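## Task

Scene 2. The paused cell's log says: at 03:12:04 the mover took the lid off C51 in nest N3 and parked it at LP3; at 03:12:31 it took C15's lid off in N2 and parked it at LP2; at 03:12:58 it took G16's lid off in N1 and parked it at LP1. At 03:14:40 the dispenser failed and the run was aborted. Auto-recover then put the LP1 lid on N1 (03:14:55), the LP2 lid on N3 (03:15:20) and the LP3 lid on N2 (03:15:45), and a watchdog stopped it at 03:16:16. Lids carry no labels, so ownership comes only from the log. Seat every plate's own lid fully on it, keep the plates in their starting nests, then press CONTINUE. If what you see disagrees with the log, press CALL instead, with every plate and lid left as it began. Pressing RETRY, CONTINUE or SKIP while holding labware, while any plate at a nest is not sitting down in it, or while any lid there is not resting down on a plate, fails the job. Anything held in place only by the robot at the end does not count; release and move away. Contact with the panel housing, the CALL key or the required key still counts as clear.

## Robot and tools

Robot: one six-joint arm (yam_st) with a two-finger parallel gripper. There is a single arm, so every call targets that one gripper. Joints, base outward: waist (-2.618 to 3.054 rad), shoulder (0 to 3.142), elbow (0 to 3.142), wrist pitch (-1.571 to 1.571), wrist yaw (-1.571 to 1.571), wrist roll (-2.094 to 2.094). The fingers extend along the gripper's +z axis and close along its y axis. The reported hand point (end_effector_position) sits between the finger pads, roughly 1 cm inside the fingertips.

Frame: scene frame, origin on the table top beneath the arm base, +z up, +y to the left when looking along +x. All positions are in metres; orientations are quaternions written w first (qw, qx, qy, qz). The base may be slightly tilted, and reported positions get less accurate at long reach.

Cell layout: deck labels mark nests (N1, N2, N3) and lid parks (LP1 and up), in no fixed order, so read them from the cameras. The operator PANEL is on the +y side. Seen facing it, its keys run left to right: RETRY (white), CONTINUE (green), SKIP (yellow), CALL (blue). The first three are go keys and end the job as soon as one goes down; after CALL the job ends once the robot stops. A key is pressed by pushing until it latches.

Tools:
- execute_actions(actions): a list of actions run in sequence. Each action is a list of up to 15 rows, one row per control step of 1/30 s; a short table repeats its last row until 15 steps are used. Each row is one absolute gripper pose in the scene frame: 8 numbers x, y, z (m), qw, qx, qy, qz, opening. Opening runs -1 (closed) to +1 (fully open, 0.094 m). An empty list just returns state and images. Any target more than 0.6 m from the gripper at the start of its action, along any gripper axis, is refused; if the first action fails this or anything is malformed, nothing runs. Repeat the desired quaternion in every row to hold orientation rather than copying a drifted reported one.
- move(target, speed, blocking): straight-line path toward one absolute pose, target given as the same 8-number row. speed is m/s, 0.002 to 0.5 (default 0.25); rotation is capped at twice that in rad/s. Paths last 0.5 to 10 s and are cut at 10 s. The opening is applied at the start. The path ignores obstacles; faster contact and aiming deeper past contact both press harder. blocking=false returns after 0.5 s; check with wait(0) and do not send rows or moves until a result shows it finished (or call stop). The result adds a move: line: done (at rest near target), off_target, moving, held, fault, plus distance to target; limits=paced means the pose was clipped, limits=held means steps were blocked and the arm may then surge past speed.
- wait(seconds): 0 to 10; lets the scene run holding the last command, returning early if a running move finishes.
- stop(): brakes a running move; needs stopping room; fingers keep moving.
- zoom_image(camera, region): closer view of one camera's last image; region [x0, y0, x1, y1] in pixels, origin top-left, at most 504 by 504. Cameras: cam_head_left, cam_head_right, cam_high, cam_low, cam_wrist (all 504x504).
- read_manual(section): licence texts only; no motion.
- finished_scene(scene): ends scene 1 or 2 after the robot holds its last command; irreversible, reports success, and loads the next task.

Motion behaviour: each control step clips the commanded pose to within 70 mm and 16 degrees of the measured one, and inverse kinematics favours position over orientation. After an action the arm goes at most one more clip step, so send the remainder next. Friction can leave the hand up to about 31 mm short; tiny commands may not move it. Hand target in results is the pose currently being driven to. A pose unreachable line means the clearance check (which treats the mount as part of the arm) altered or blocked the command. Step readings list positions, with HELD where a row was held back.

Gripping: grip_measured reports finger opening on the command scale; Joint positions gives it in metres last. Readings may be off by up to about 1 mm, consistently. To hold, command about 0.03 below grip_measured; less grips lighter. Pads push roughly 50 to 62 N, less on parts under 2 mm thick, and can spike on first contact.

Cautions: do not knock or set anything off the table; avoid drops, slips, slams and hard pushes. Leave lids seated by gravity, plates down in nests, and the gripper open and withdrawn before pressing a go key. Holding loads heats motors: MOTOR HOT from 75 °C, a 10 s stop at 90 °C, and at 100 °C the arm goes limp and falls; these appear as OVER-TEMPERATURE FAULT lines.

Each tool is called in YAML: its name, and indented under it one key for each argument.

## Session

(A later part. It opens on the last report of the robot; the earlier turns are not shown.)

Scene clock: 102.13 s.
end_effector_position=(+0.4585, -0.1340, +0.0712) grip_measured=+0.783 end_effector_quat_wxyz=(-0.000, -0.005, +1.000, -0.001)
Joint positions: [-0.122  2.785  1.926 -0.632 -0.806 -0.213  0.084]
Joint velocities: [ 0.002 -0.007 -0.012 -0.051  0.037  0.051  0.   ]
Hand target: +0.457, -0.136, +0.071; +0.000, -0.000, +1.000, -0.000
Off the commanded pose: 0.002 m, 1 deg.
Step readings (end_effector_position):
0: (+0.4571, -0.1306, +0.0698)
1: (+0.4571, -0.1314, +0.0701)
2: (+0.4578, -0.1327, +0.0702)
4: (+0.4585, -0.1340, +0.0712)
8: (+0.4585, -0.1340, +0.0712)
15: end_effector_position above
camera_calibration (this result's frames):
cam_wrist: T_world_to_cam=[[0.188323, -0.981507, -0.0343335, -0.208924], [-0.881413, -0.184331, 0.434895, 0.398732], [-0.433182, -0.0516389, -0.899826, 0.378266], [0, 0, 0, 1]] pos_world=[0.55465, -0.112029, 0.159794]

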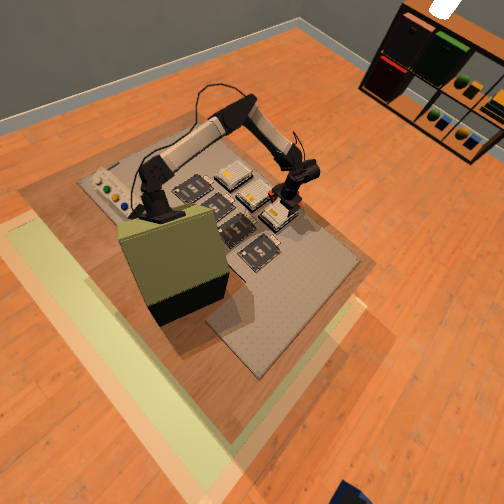

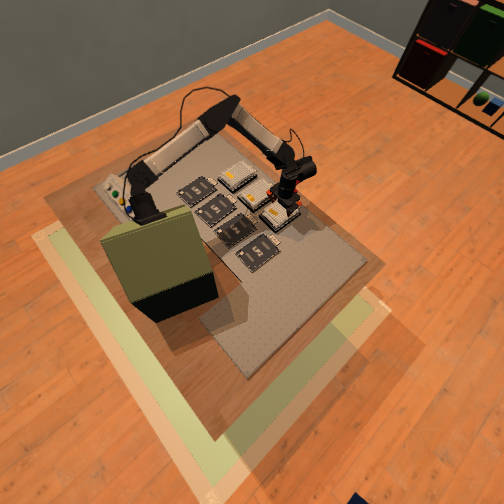

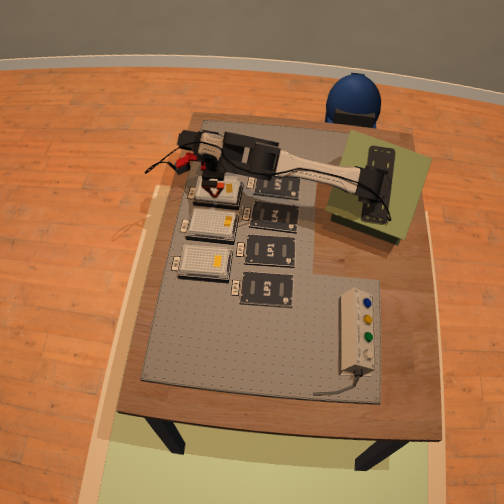

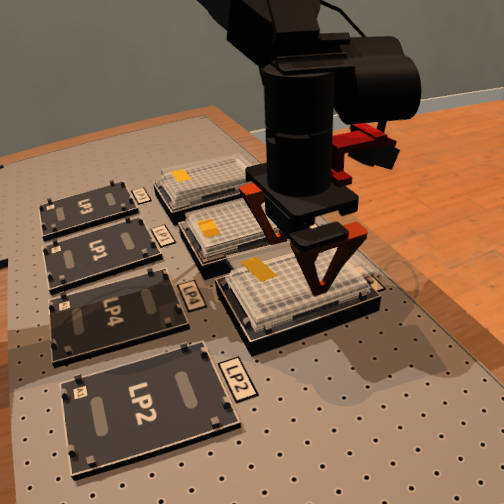

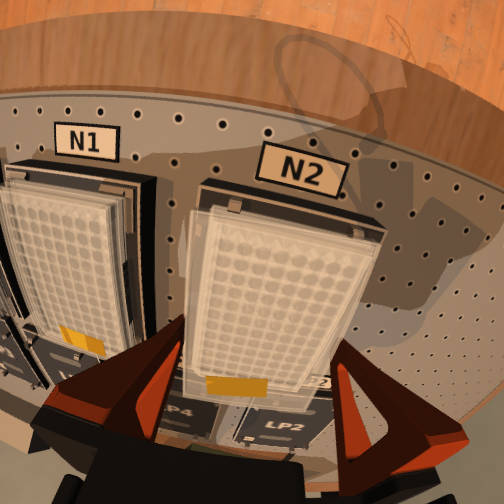

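execute_actions:
  actions:
    - [[0.452,-0.146,0.058,0,0.02,1,0,0.74],[0.452,-0.146,0.058,0,0.02,1,0,0.74],[0.4565,-0.1365,0.0685,0,0.003,1,0,0.74]]

Scene clock: 103.03 s.
end_effector_position=(+0.4586, -0.1358, +0.0695) grip_measured=+0.783 end_effector_quat_wxyz=(+0.002, +0.001, +1.000, -0.001)
Joint positions: [-0.122  2.79   1.926 -0.621 -0.806 -0.199  0.084]
Joint velocities: [-0.002 -0.027  0.007 -0.081  0.051 -0.022 -0.   ]
Hand target: +0.456, -0.137, +0.068; -0.000, +0.003, +1.000, -0.000
Off the commanded pose: 0.002 m, 0 deg.
Step readings (end_effector_position):
0: (+0.4585, -0.1340, +0.0712)
1: (+0.4583, -0.1346, +0.0706)
2: (+0.4586, -0.1355, +0.0697)
4: (+0.4586, -0.1358, +0.0695)
8: (+0.4586, -0.1358, +0.0695)
15: end_effector_position above
camera_calibration (this result's frames):
cam_wrist: T_world_to_cam=[[0.17809, -0.983459, -0.0330514, -0.206412], [-0.884772, -0.174738, 0.432025, 0.402261], [-0.430654, -0.0476962, -0.901256, 0.376215], [0, 0, 0, 1]] pos_world=[0.554687, -0.114763, 0.158457]

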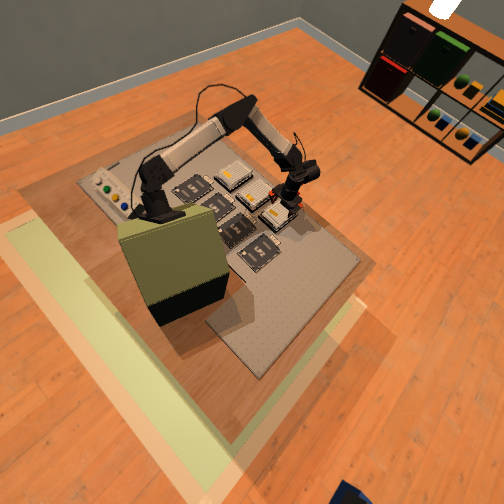

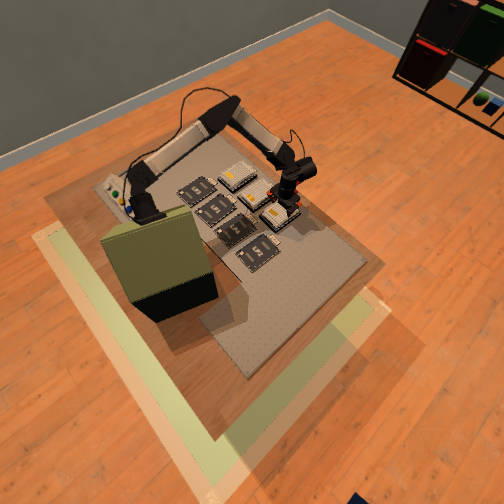

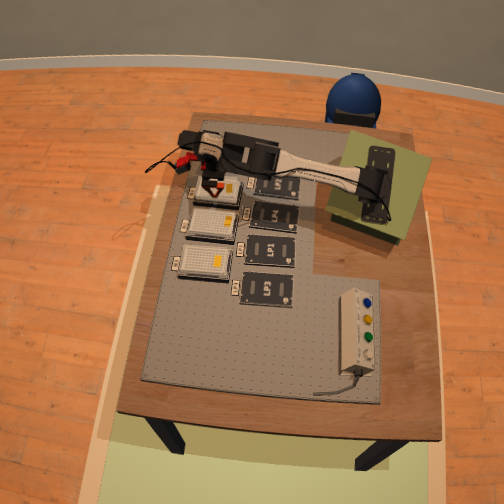

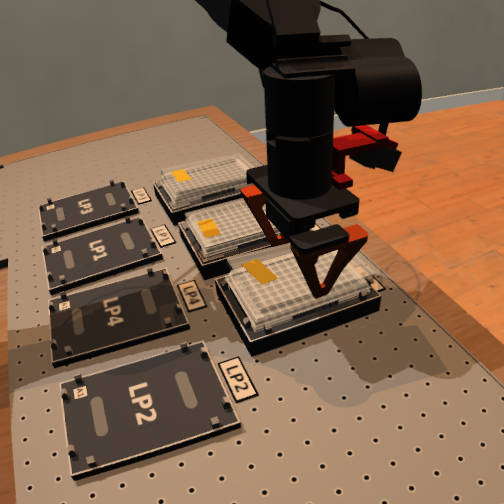

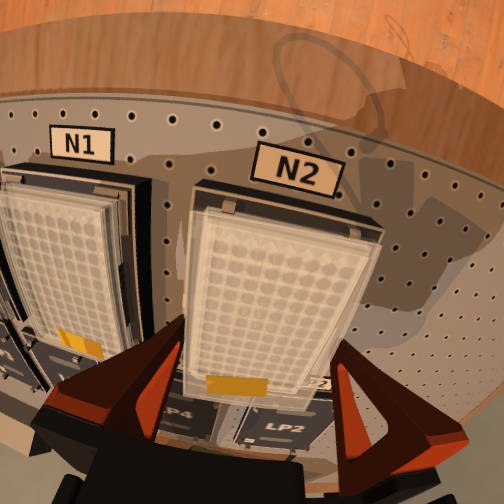

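zoom_image:
  camera: "cam_wrist"
  region: [150,170,420,430]

Region (150, 170, 420, 430) of cam_wrist's 504x504 image, scaled by 1.867, with more detail than that image has; it fills the top 485 rows of this view, and the rest is white.

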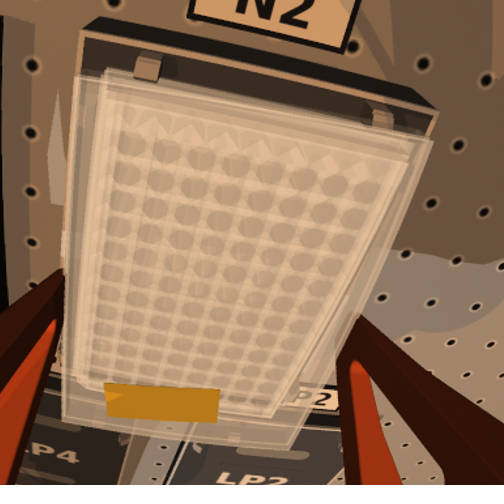

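execute_actions:
  actions:
    - [[0.445,-0.1358,0.0695,0,0.003,1,0,0.74],[0.4565,-0.1358,0.0695,0,0.003,1,0,0.74]]

Scene clock: 104.03 s.
end_effector_position=(+0.4565, -0.1355, +0.0693) grip_measured=+0.783 end_effector_quat_wxyz=(+0.001, +0.001, +1.000, -0.001)
Joint positions: [-0.122  2.785  1.913 -0.616 -0.806 -0.2    0.084]
Joint velocities: [ 0.002 -0.002 -0.017 -0.051 -0.007  0.037  0.   ]
Hand target: +0.456, -0.136, +0.069; +0.000, +0.003, +1.000, +0.000
Off the commanded pose: 0.000 m, 0 deg.
Step readings (end_effector_position):
0: (+0.4586, -0.1358, +0.0695)
1: (+0.4578, -0.1359, +0.0692)
2: (+0.4565, -0.1355, +0.0693)
4: (+0.4565, -0.1355, +0.0693)
8: (+0.4565, -0.1355, +0.0693)
15: end_effector_position above
camera_calibration (this result's frames):
cam_wrist: T_world_to_cam=[[0.177541, -0.983526, -0.0339945, -0.205446], [-0.884222, -0.174588, 0.433209, 0.40023], [-0.432008, -0.0468536, -0.900652, 0.375845], [0, 0, 0, 1]] pos_world=[0.552735, -0.114577, 0.158138]

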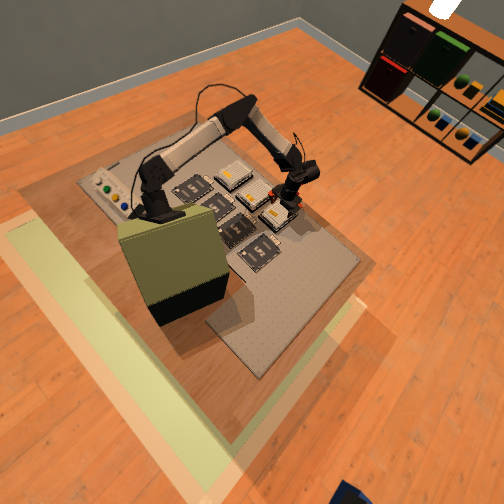

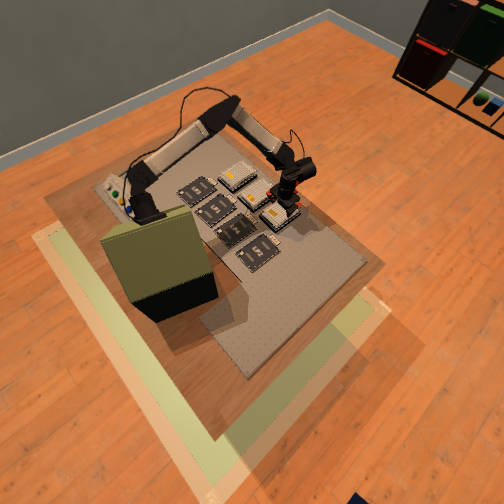

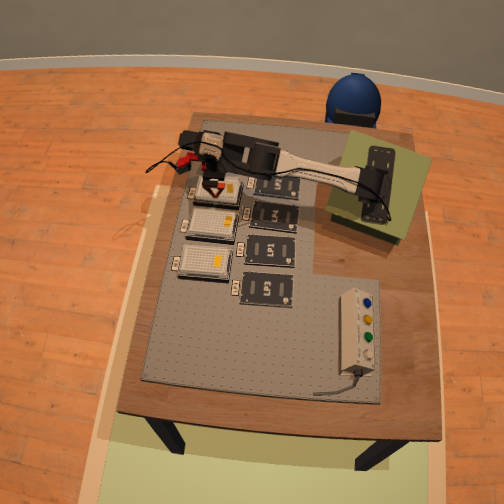

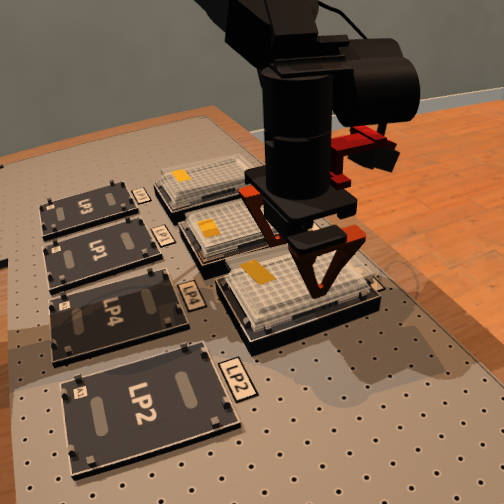

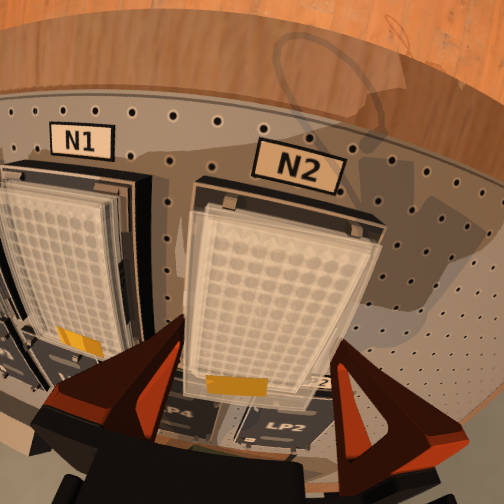

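execute_actions:
  actions:
    - [[0.4565,-0.1358,0.047,0,0.003,1,0,0.74],[0.4565,-0.1358,0.047,0,0.003,1,0,0.74],[0.4565,-0.1358,0.0655,0,0.003,1,0,0.74]]

zoom_image:
  camera: "cam_wrist"
  region: [150,170,420,430]

Scene clock: 104.87 s.
end_effector_position=(+0.4576, -0.1361, +0.0674) grip_measured=+0.783 end_effector_quat_wxyz=(+0.003, +0.003, +1.000, -0.001)
Joint positions: [-0.12   2.789  1.913 -0.602 -0.806 -0.188  0.084]
Joint velocities: [-0.022 -0.012  0.007 -0.037  0.037 -0.007 -0.   ]
Hand target: +0.457, -0.136, +0.065; +0.000, +0.003, +1.000, -0.000
Off the commanded pose: 0.002 m, 0 deg.
Step readings (end_effector_position):
0: (+0.4565, -0.1355, +0.0693)
1: (+0.4568, -0.1356, +0.0685)
2: (+0.4576, -0.1359, +0.0673)
4: (+0.4575, -0.1358, +0.0671)
8: (+0.4576, -0.1361, +0.0674)
15: end_effector_position above
camera_calibration (this result's frames):
cam_wrist: T_world_to_cam=[[0.174024, -0.984209, -0.0323809, -0.204948], [-0.886985, -0.170947, 0.428994, 0.403968], [-0.427755, -0.0459336, -0.902727, 0.372842], [0, 0, 0, 1]] pos_world=[0.553464, -0.115529, 0.156639]

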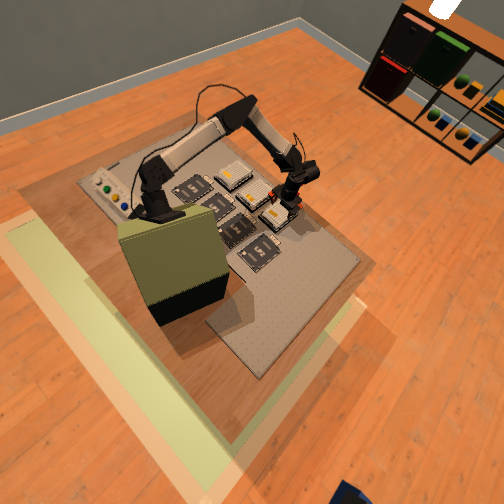

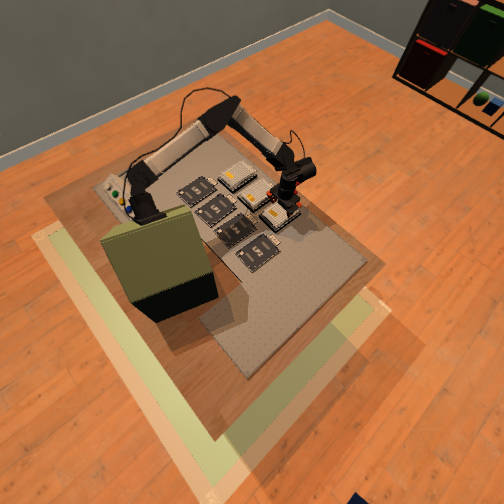

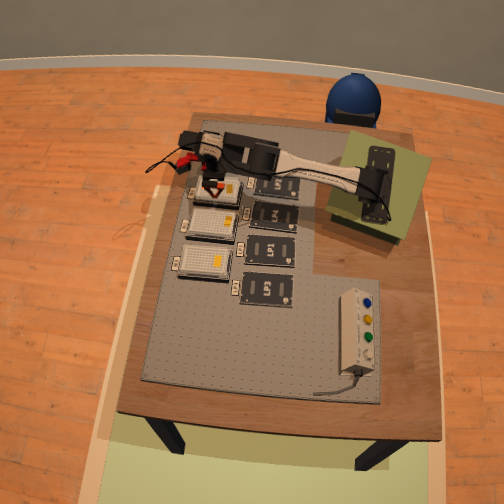

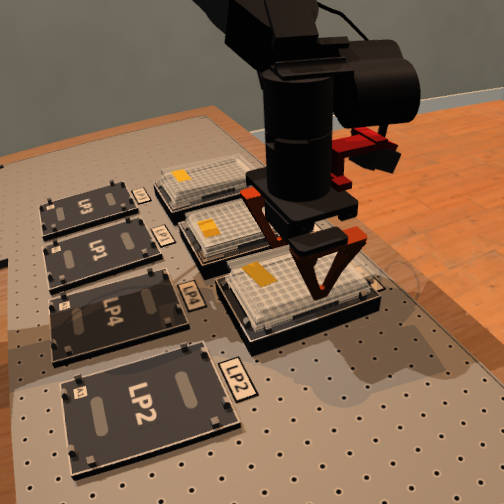

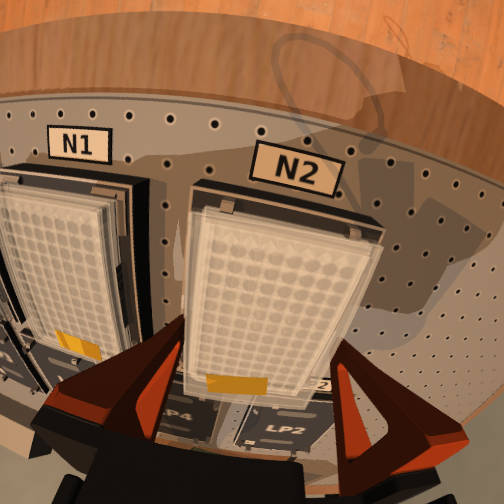

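Region (150, 170, 420, 430) of cam_wrist's 504x504 image, scaled by 1.867, with more detail than that image has; it fills the top 485 rows of this view, and the rest is white.

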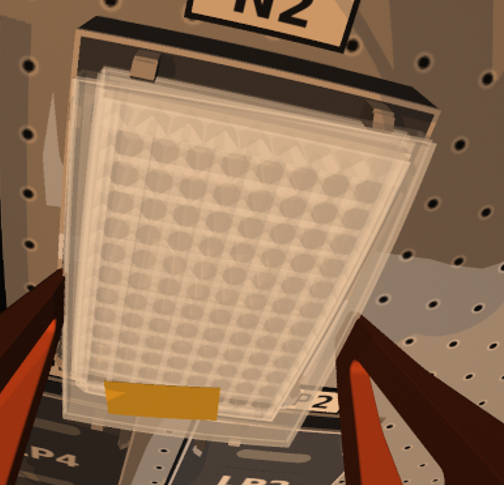

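execute_actions:
  actions:
    - [[0.4465,-0.1358,0.066,0,0.003,1,0,0.74],[0.4562,-0.1358,0.0655,0,0.003,1,0,0.74]]

Scene clock: 105.83 s.
end_effector_position=(+0.4569, -0.1360, +0.0673) grip_measured=+0.783 end_effector_quat_wxyz=(+0.004, +0.002, +1.000, -0.001)
Joint positions: [-0.12   2.786  1.906 -0.598 -0.806 -0.19   0.084]
Joint velocities: [-0.012 -0.002 -0.012 -0.066 -0.037 -0.007  0.   ]
Hand target: +0.456, -0.136, +0.065; +0.000, +0.003, +1.000, -0.000
Off the commanded pose: 0.002 m, 0 deg.
Step readings (end_effector_position):
0: (+0.4576, -0.1361, +0.0674)
1: (+0.4574, -0.1361, +0.0673)
2: (+0.4569, -0.1360, +0.0673)
4: (+0.4569, -0.1360, +0.0673)
8: (+0.4569, -0.1360, +0.0673)
15: end_effector_position above
camera_calibration (this result's frames):
cam_wrist: T_world_to_cam=[[0.176084, -0.983849, -0.0321769, -0.205636], [-0.886848, -0.172739, 0.428559, 0.403128], [-0.427195, -0.0469262, -0.902941, 0.372158], [0, 0, 0, 1]] pos_world=[0.552706, -0.115215, 0.156656]

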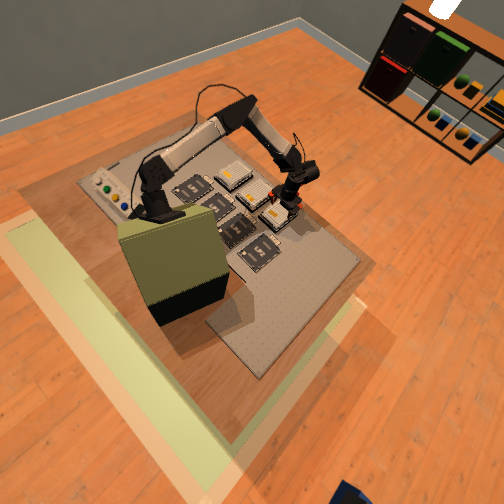

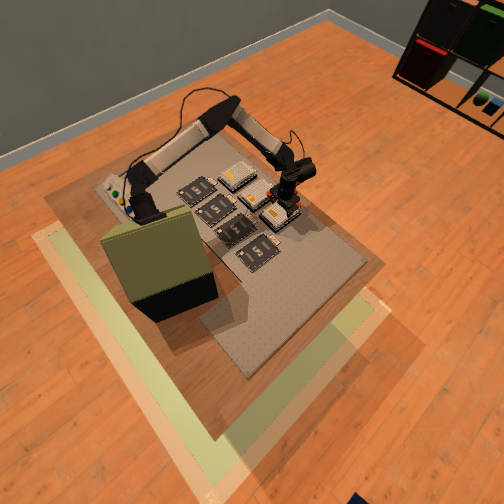

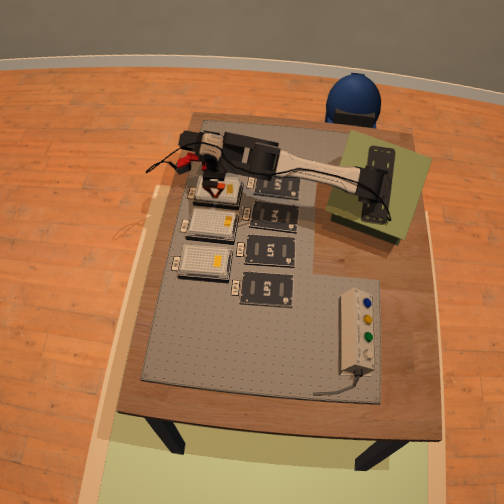

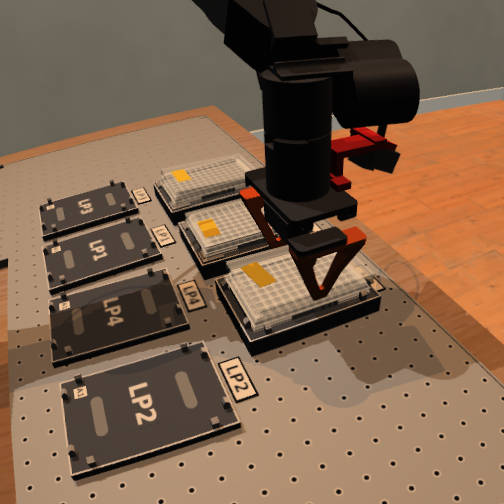

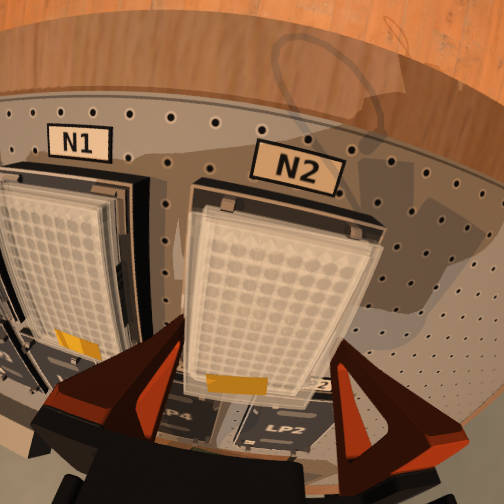

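execute_actions:
  actions:
    - [[0.4545,-0.1358,0.047,-0.004,0.003,1,0,0.74],[0.4545,-0.1358,0.047,-0.004,0.003,1,0,0.74],[0.456,-0.1358,0.064,-0.002,0.003,1,0,0.74]]

zoom_image:
  camera: "cam_wrist"
  region: [150,170,420,430]

zoom_image:
  camera: "cam_low"
  region: [200,230,400,360]

Scene clock: 106.70 s.
end_effector_position=(+0.4569, -0.1363, +0.0662) grip_measured=+0.783 end_effector_quat_wxyz=(+0.004, +0.002, +1.000, -0.001)
Joint positions: [-0.118  2.789  1.906 -0.594 -0.806 -0.188  0.084]
Joint velocities: [-0.002 -0.017  0.007  0.007  0.037 -0.037 -0.   ]
Hand target: +0.456, -0.136, +0.064; -0.002, +0.003, +1.000, -0.000
Off the commanded pose: 0.002 m, 1 deg.
Step readings (end_effector_position):
0: (+0.4569, -0.1360, +0.0673)
1: (+0.4570, -0.1360, +0.0668)
2: (+0.4571, -0.1361, +0.0662)
4: (+0.4570, -0.1361, +0.0660)
8: (+0.4569, -0.1363, +0.0662)
15: end_effector_position above
camera_calibration (this result's frames):
cam_wrist: T_world_to_cam=[[0.176361, -0.983791, -0.032451, -0.206024], [-0.887051, -0.173136, 0.427976, 0.403586], [-0.426658, -0.0466924, -0.903207, 0.370941], [0, 0, 0, 1]] pos_world=[0.552601, -0.115489, 0.155625]

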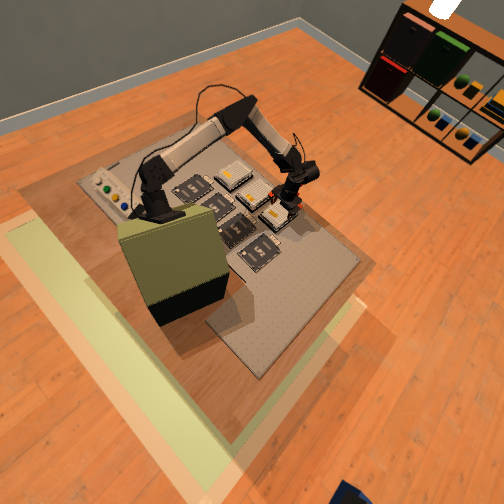

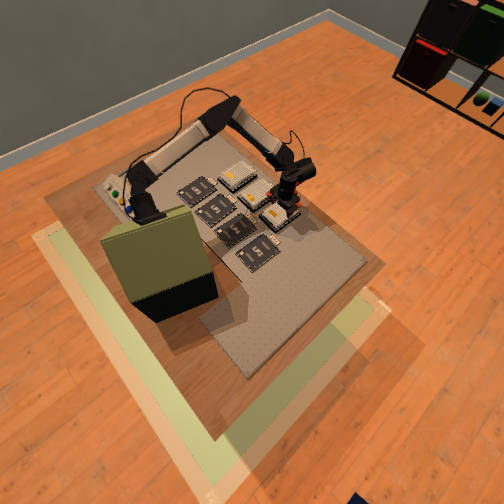

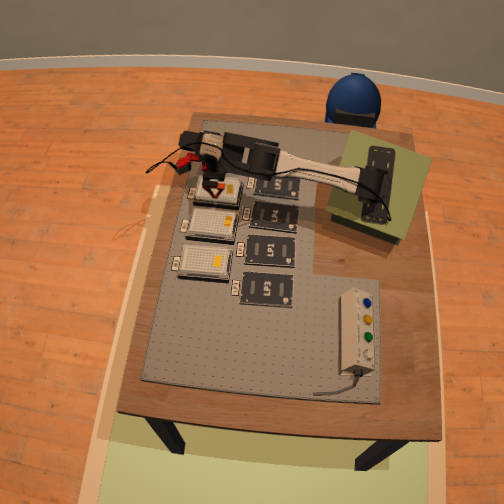

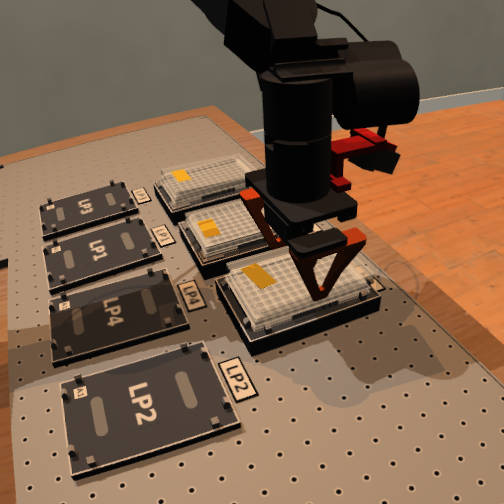

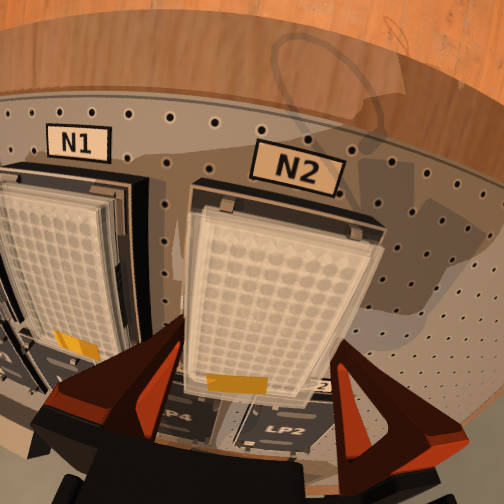

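Region (150, 170, 420, 430) of cam_wrist's 504x504 image, scaled by 1.867, with more detail than that image has; it fills the top 485 rows of this view, and the rest is white.

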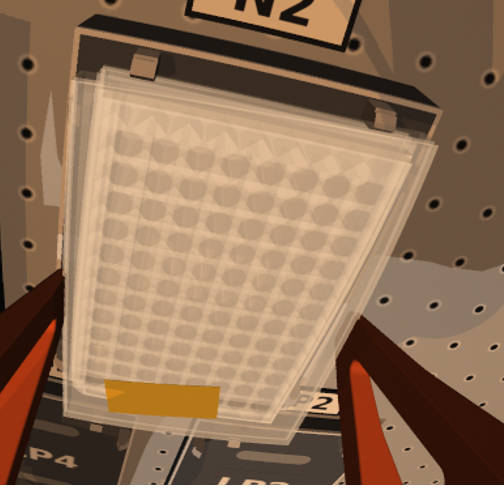

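Region (200, 230, 400, 360) of cam_low's 504x504 image, scaled by 2.520, with more detail than that image has; it fills the top 328 rows of this view, and the rest is white.

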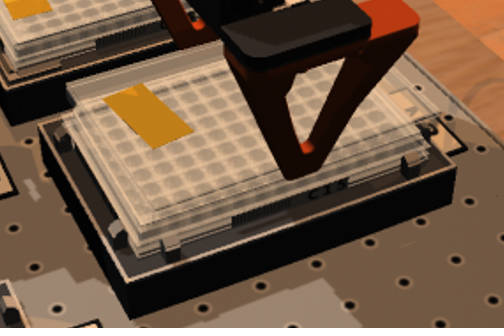

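Aligned. Releasing gradually.

execute_actions:
  actions:
    - [[0.4569,-0.1363,0.0662,0.002,0.003,1,0,0.77],[0.4569,-0.1363,0.0662,0.002,0.003,1,0,0.78],[0.4569,-0.1363,0.0662,0.002,0.003,1,0,0.785],[0.4569,-0.1363,0.0662,0.002,0.003,1,0,0.79],[0.4569,-0.1363,0.0662,0.002,0.003,1,0,0.795],[0.4569,-0.1363,0.0662,0.002,0.003,1,0,0.80],[0.4569,-0.1363,0.0662,0.002,0.003,1,0,0.81],[0.4569,-0.1363,0.0662,0.002,0.003,1,0,0.82],[0.4569,-0.1363,0.0662,0.002,0.003,1,0,0.84],[0.4569,-0.1363,0.0662,0.002,0.003,1,0,0.87],[0.4569,-0.1363,0.0662,0.002,0.003,1,0,0.9],[0.4569,-0.1363,0.0662,0.002,0.003,1,0,1]]

zoom_image:
  camera: "cam_low"
  region: [200,230,400,360]

Scene clock: 107.63 s.
end_effector_position=(+0.4569, -0.1363, +0.0662) grip_measured=+1.000 end_effector_quat_wxyz=(+0.004, +0.002, +1.000, -0.001)
Joint positions: [-0.118  2.789  1.906 -0.594 -0.806 -0.188  0.094]
Joint velocities: [-0.002 -0.012 -0.012  0.051 -0.007  0.051  0.   ]
Hand target: +0.457, -0.136, +0.066; +0.002, +0.003, +1.000, -0.000
Off the commanded pose: 0.000 m, 0 deg.
Step readings (end_effector_position):
0: (+0.4569, -0.1363, +0.0662)
1: (+0.4569, -0.1363, +0.0662)
2: (+0.4569, -0.1363, +0.0662)
4: (+0.4569, -0.1363, +0.0662)
8: (+0.4569, -0.1363, +0.0662)
15: end_effector_position above
camera_calibration (this result's frames):
cam_wrist: T_world_to_cam=[[0.176361, -0.983791, -0.032451, -0.206024], [-0.887051, -0.173136, 0.427976, 0.403586], [-0.426658, -0.0466924, -0.903207, 0.370941], [0, 0, 0, 1]] pos_world=[0.552601, -0.115489, 0.155625]

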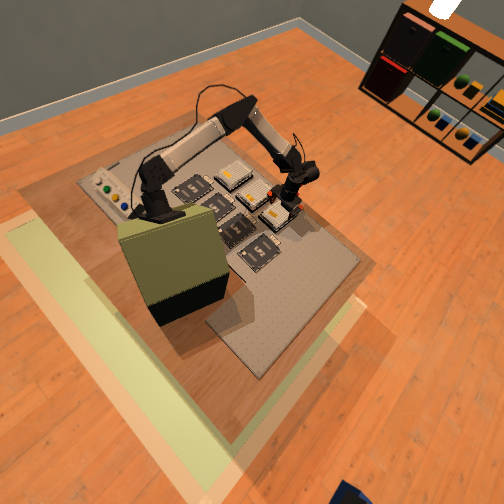

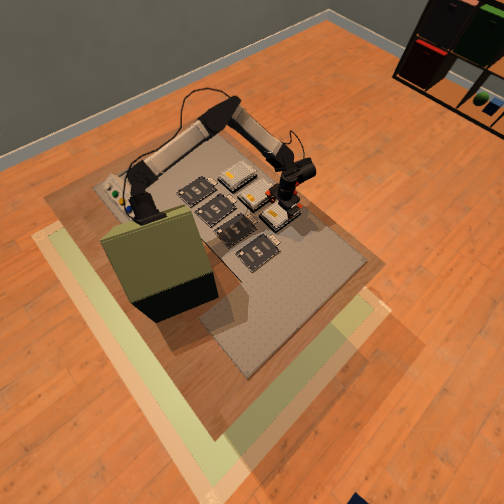

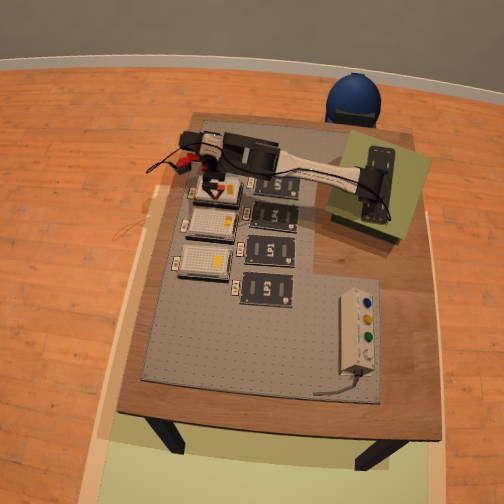

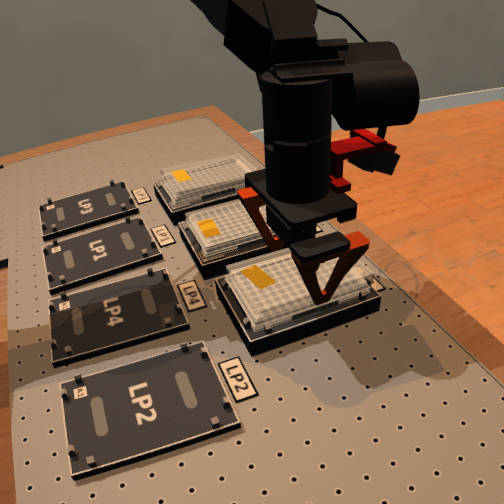

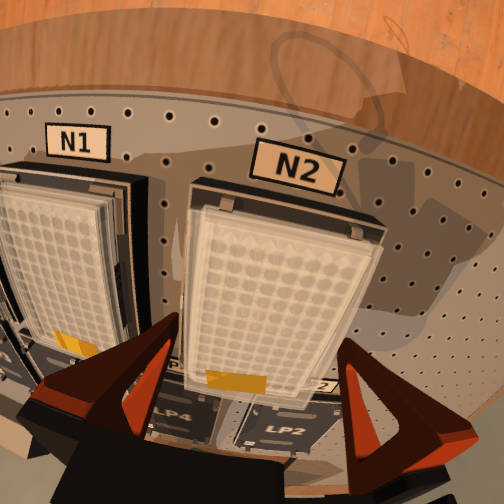

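Region (200, 230, 400, 360) of cam_low's 504x504 image, scaled by 2.520, with more detail than that image has; it fills the top 328 rows of this view, and the rest is white.

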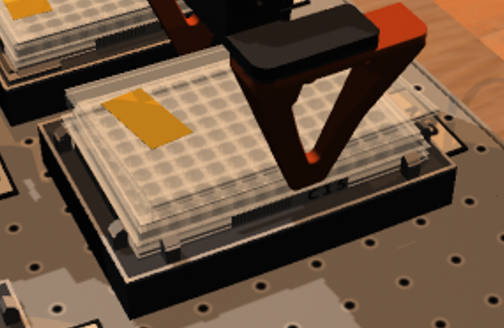

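move:
  target: [0.44,-0.12,0.16,0,0,1,0,1]
  speed: 0.15

zoom_image:
  camera: "cam_low"
  region: [140,150,400,360]

zoom_image:
  camera: "cam_wrist"
  region: [100,150,450,450]

Scene clock: 109.20 s.
end_effector_position=(+0.4500, -0.1209, +0.1593) grip_measured=+1.000 end_effector_quat_wxyz=(+0.009, -0.011, +1.000, -0.005)
Joint positions: [-0.242  2.587  1.83  -0.832 -0.806 -0.381  0.094]
Joint velocities: [ 0.002 -0.022  0.002 -0.022 -0.022 -0.051  0.   ]
Hand target: +0.440, -0.120, +0.160; -0.000, -0.000, +1.000, +0.001
Off the commanded pose: 0.010 m, 2 deg.
move: done
camera_calibration (this result's frames):
cam_wrist: T_world_to_cam=[[0.202194, -0.979077, -0.0229358, -0.199222], [-0.886214, -0.192884, 0.421214, 0.358654], [-0.416824, -0.064841, -0.906671, 0.446677], [0, 0, 0, 1]] pos_world=[0.544312, -0.0969125, 0.24935]

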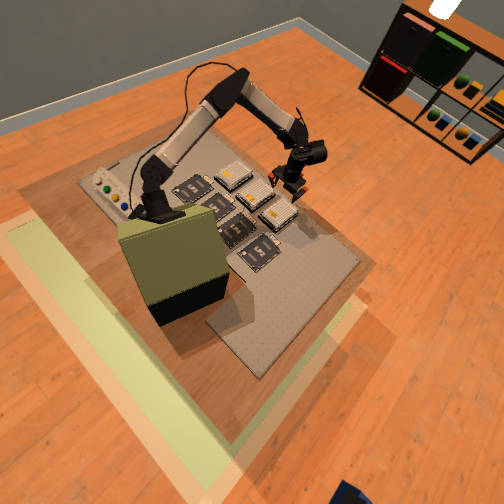

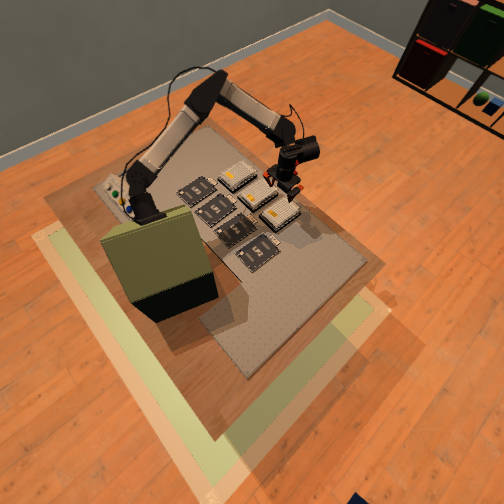

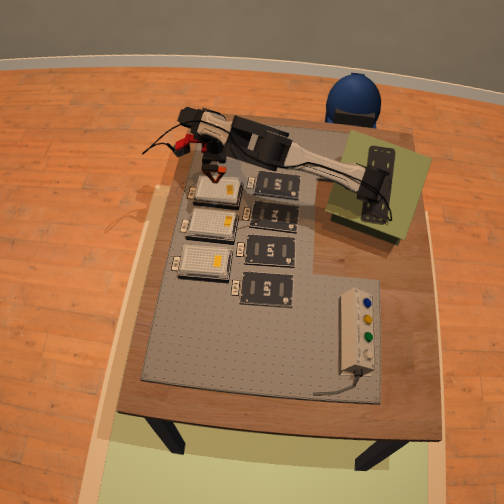

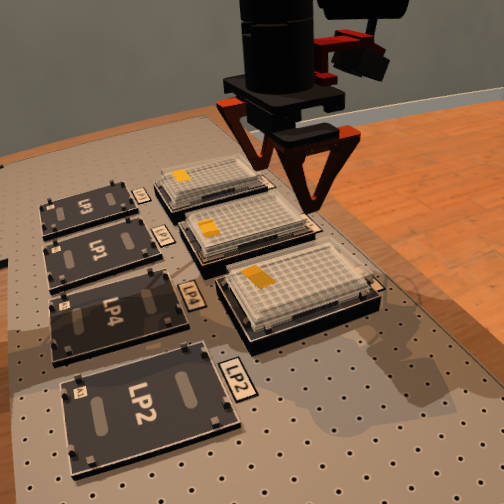

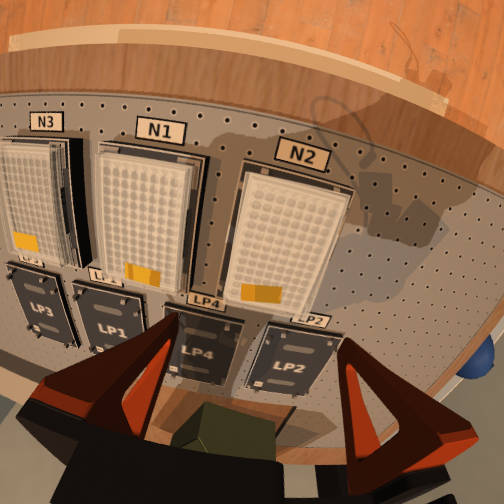

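Region (140, 150, 400, 360) of cam_low's 504x504 image, scaled by 1.938, with more detail than that image has; it fills the top 407 rows of this view, and the rest is white.

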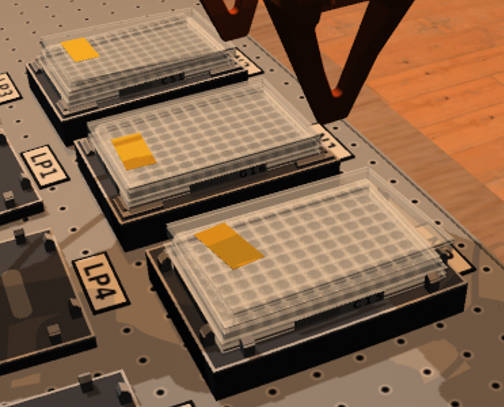

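Region (100, 150, 450, 450) of cam_wrist's 504x504 image, scaled by 1.440, with more detail than that image has; it fills the top 432 rows of this view, and the rest is white.

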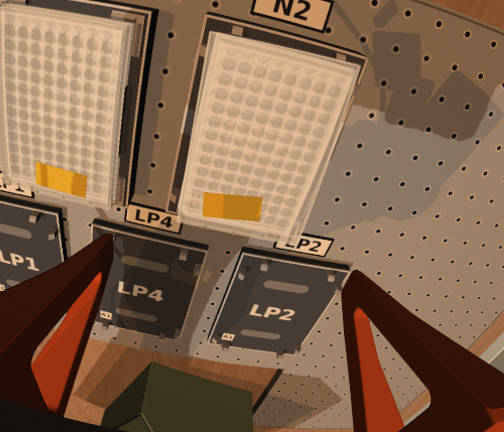

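zoom_image:
  camera: "cam_low"
  region: [205,230,395,355]

zoom_image:
  camera: "cam_low"
  region: [170,185,330,285]

zoom_image:
  camera: "cam_high"
  region: [160,165,270,290]

Region (205, 230, 395, 355) of cam_low's 504x504 image, scaled by 2.653, with more detail than that image has; it fills the top 332 rows of this view, and the rest is white.

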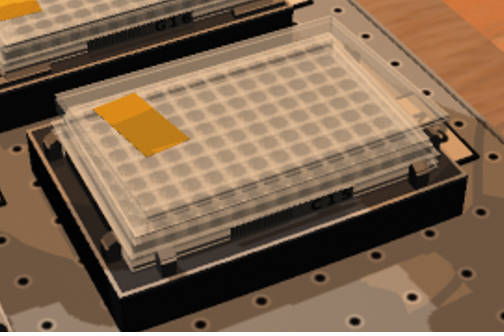

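Region (170, 185, 330, 285) of cam_low's 504x504 image, scaled by 3.150, with more detail than that image has; it fills the top 315 rows of this view, and the rest is white.

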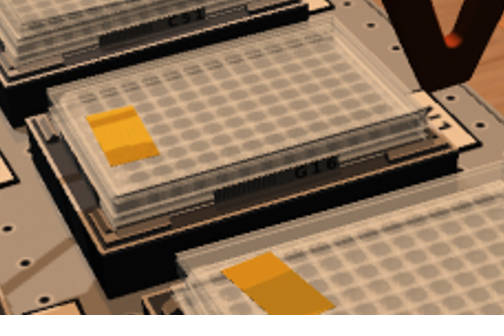

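Region (160, 165, 270, 290) of cam_high's 504x504 image, scaled by 4.032, with more detail than that image has; it fills the left 444 columns of this view, and the rest is white.

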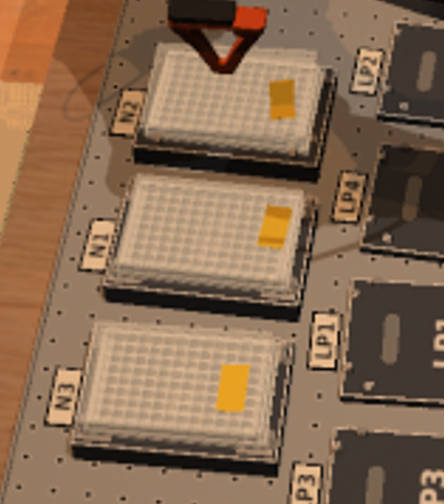

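zoom_image:
  camera: "cam_wrist"
  region: [205,150,365,330]

zoom_image:
  camera: "cam_wrist"
  region: [80,130,240,310]

Region (205, 150, 365, 330) of cam_wrist's 504x504 image, scaled by 2.800, with more detail than that image has.

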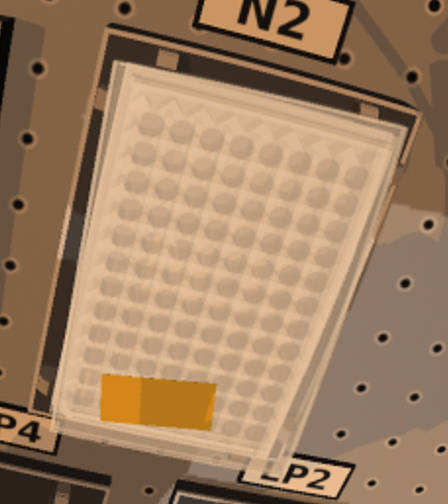

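Region (80, 130, 240, 310) of cam_wrist's 504x504 image, scaled by 2.800, with more detail than that image has.

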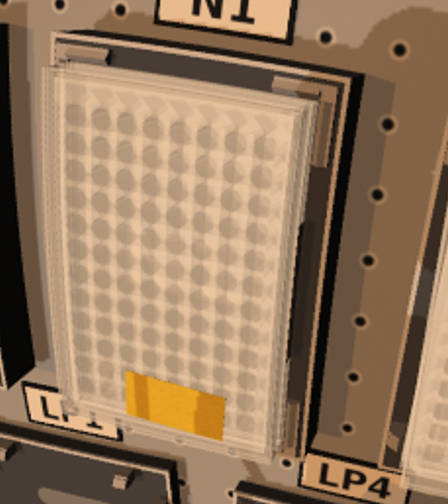

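zoom_image:
  camera: "cam_low"
  region: [280,255,390,325]

zoom_image:
  camera: "cam_low"
  region: [210,270,320,350]

zoom_image:
  camera: "cam_low"
  region: [230,200,330,265]

Region (280, 255, 390, 325) of cam_low's 504x504 image, scaled by 4.582, with more detail than that image has; it fills the top 321 rows of this view, and the rest is white.

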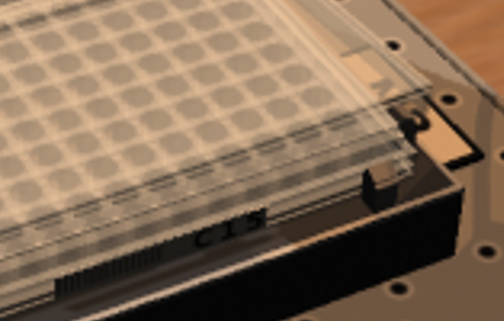

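Region (210, 270, 320, 350) of cam_low's 504x504 image, scaled by 4.582, with more detail than that image has; it fills the top 367 rows of this view, and the rest is white.

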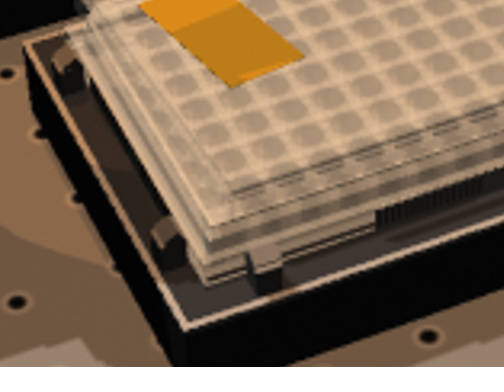

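Region (230, 200, 330, 265) of cam_low's 504x504 image, scaled by 5.040, with more detail than that image has; it fills the top 328 rows of this view, and the rest is white.

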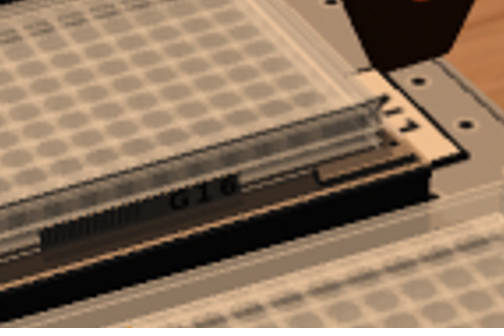

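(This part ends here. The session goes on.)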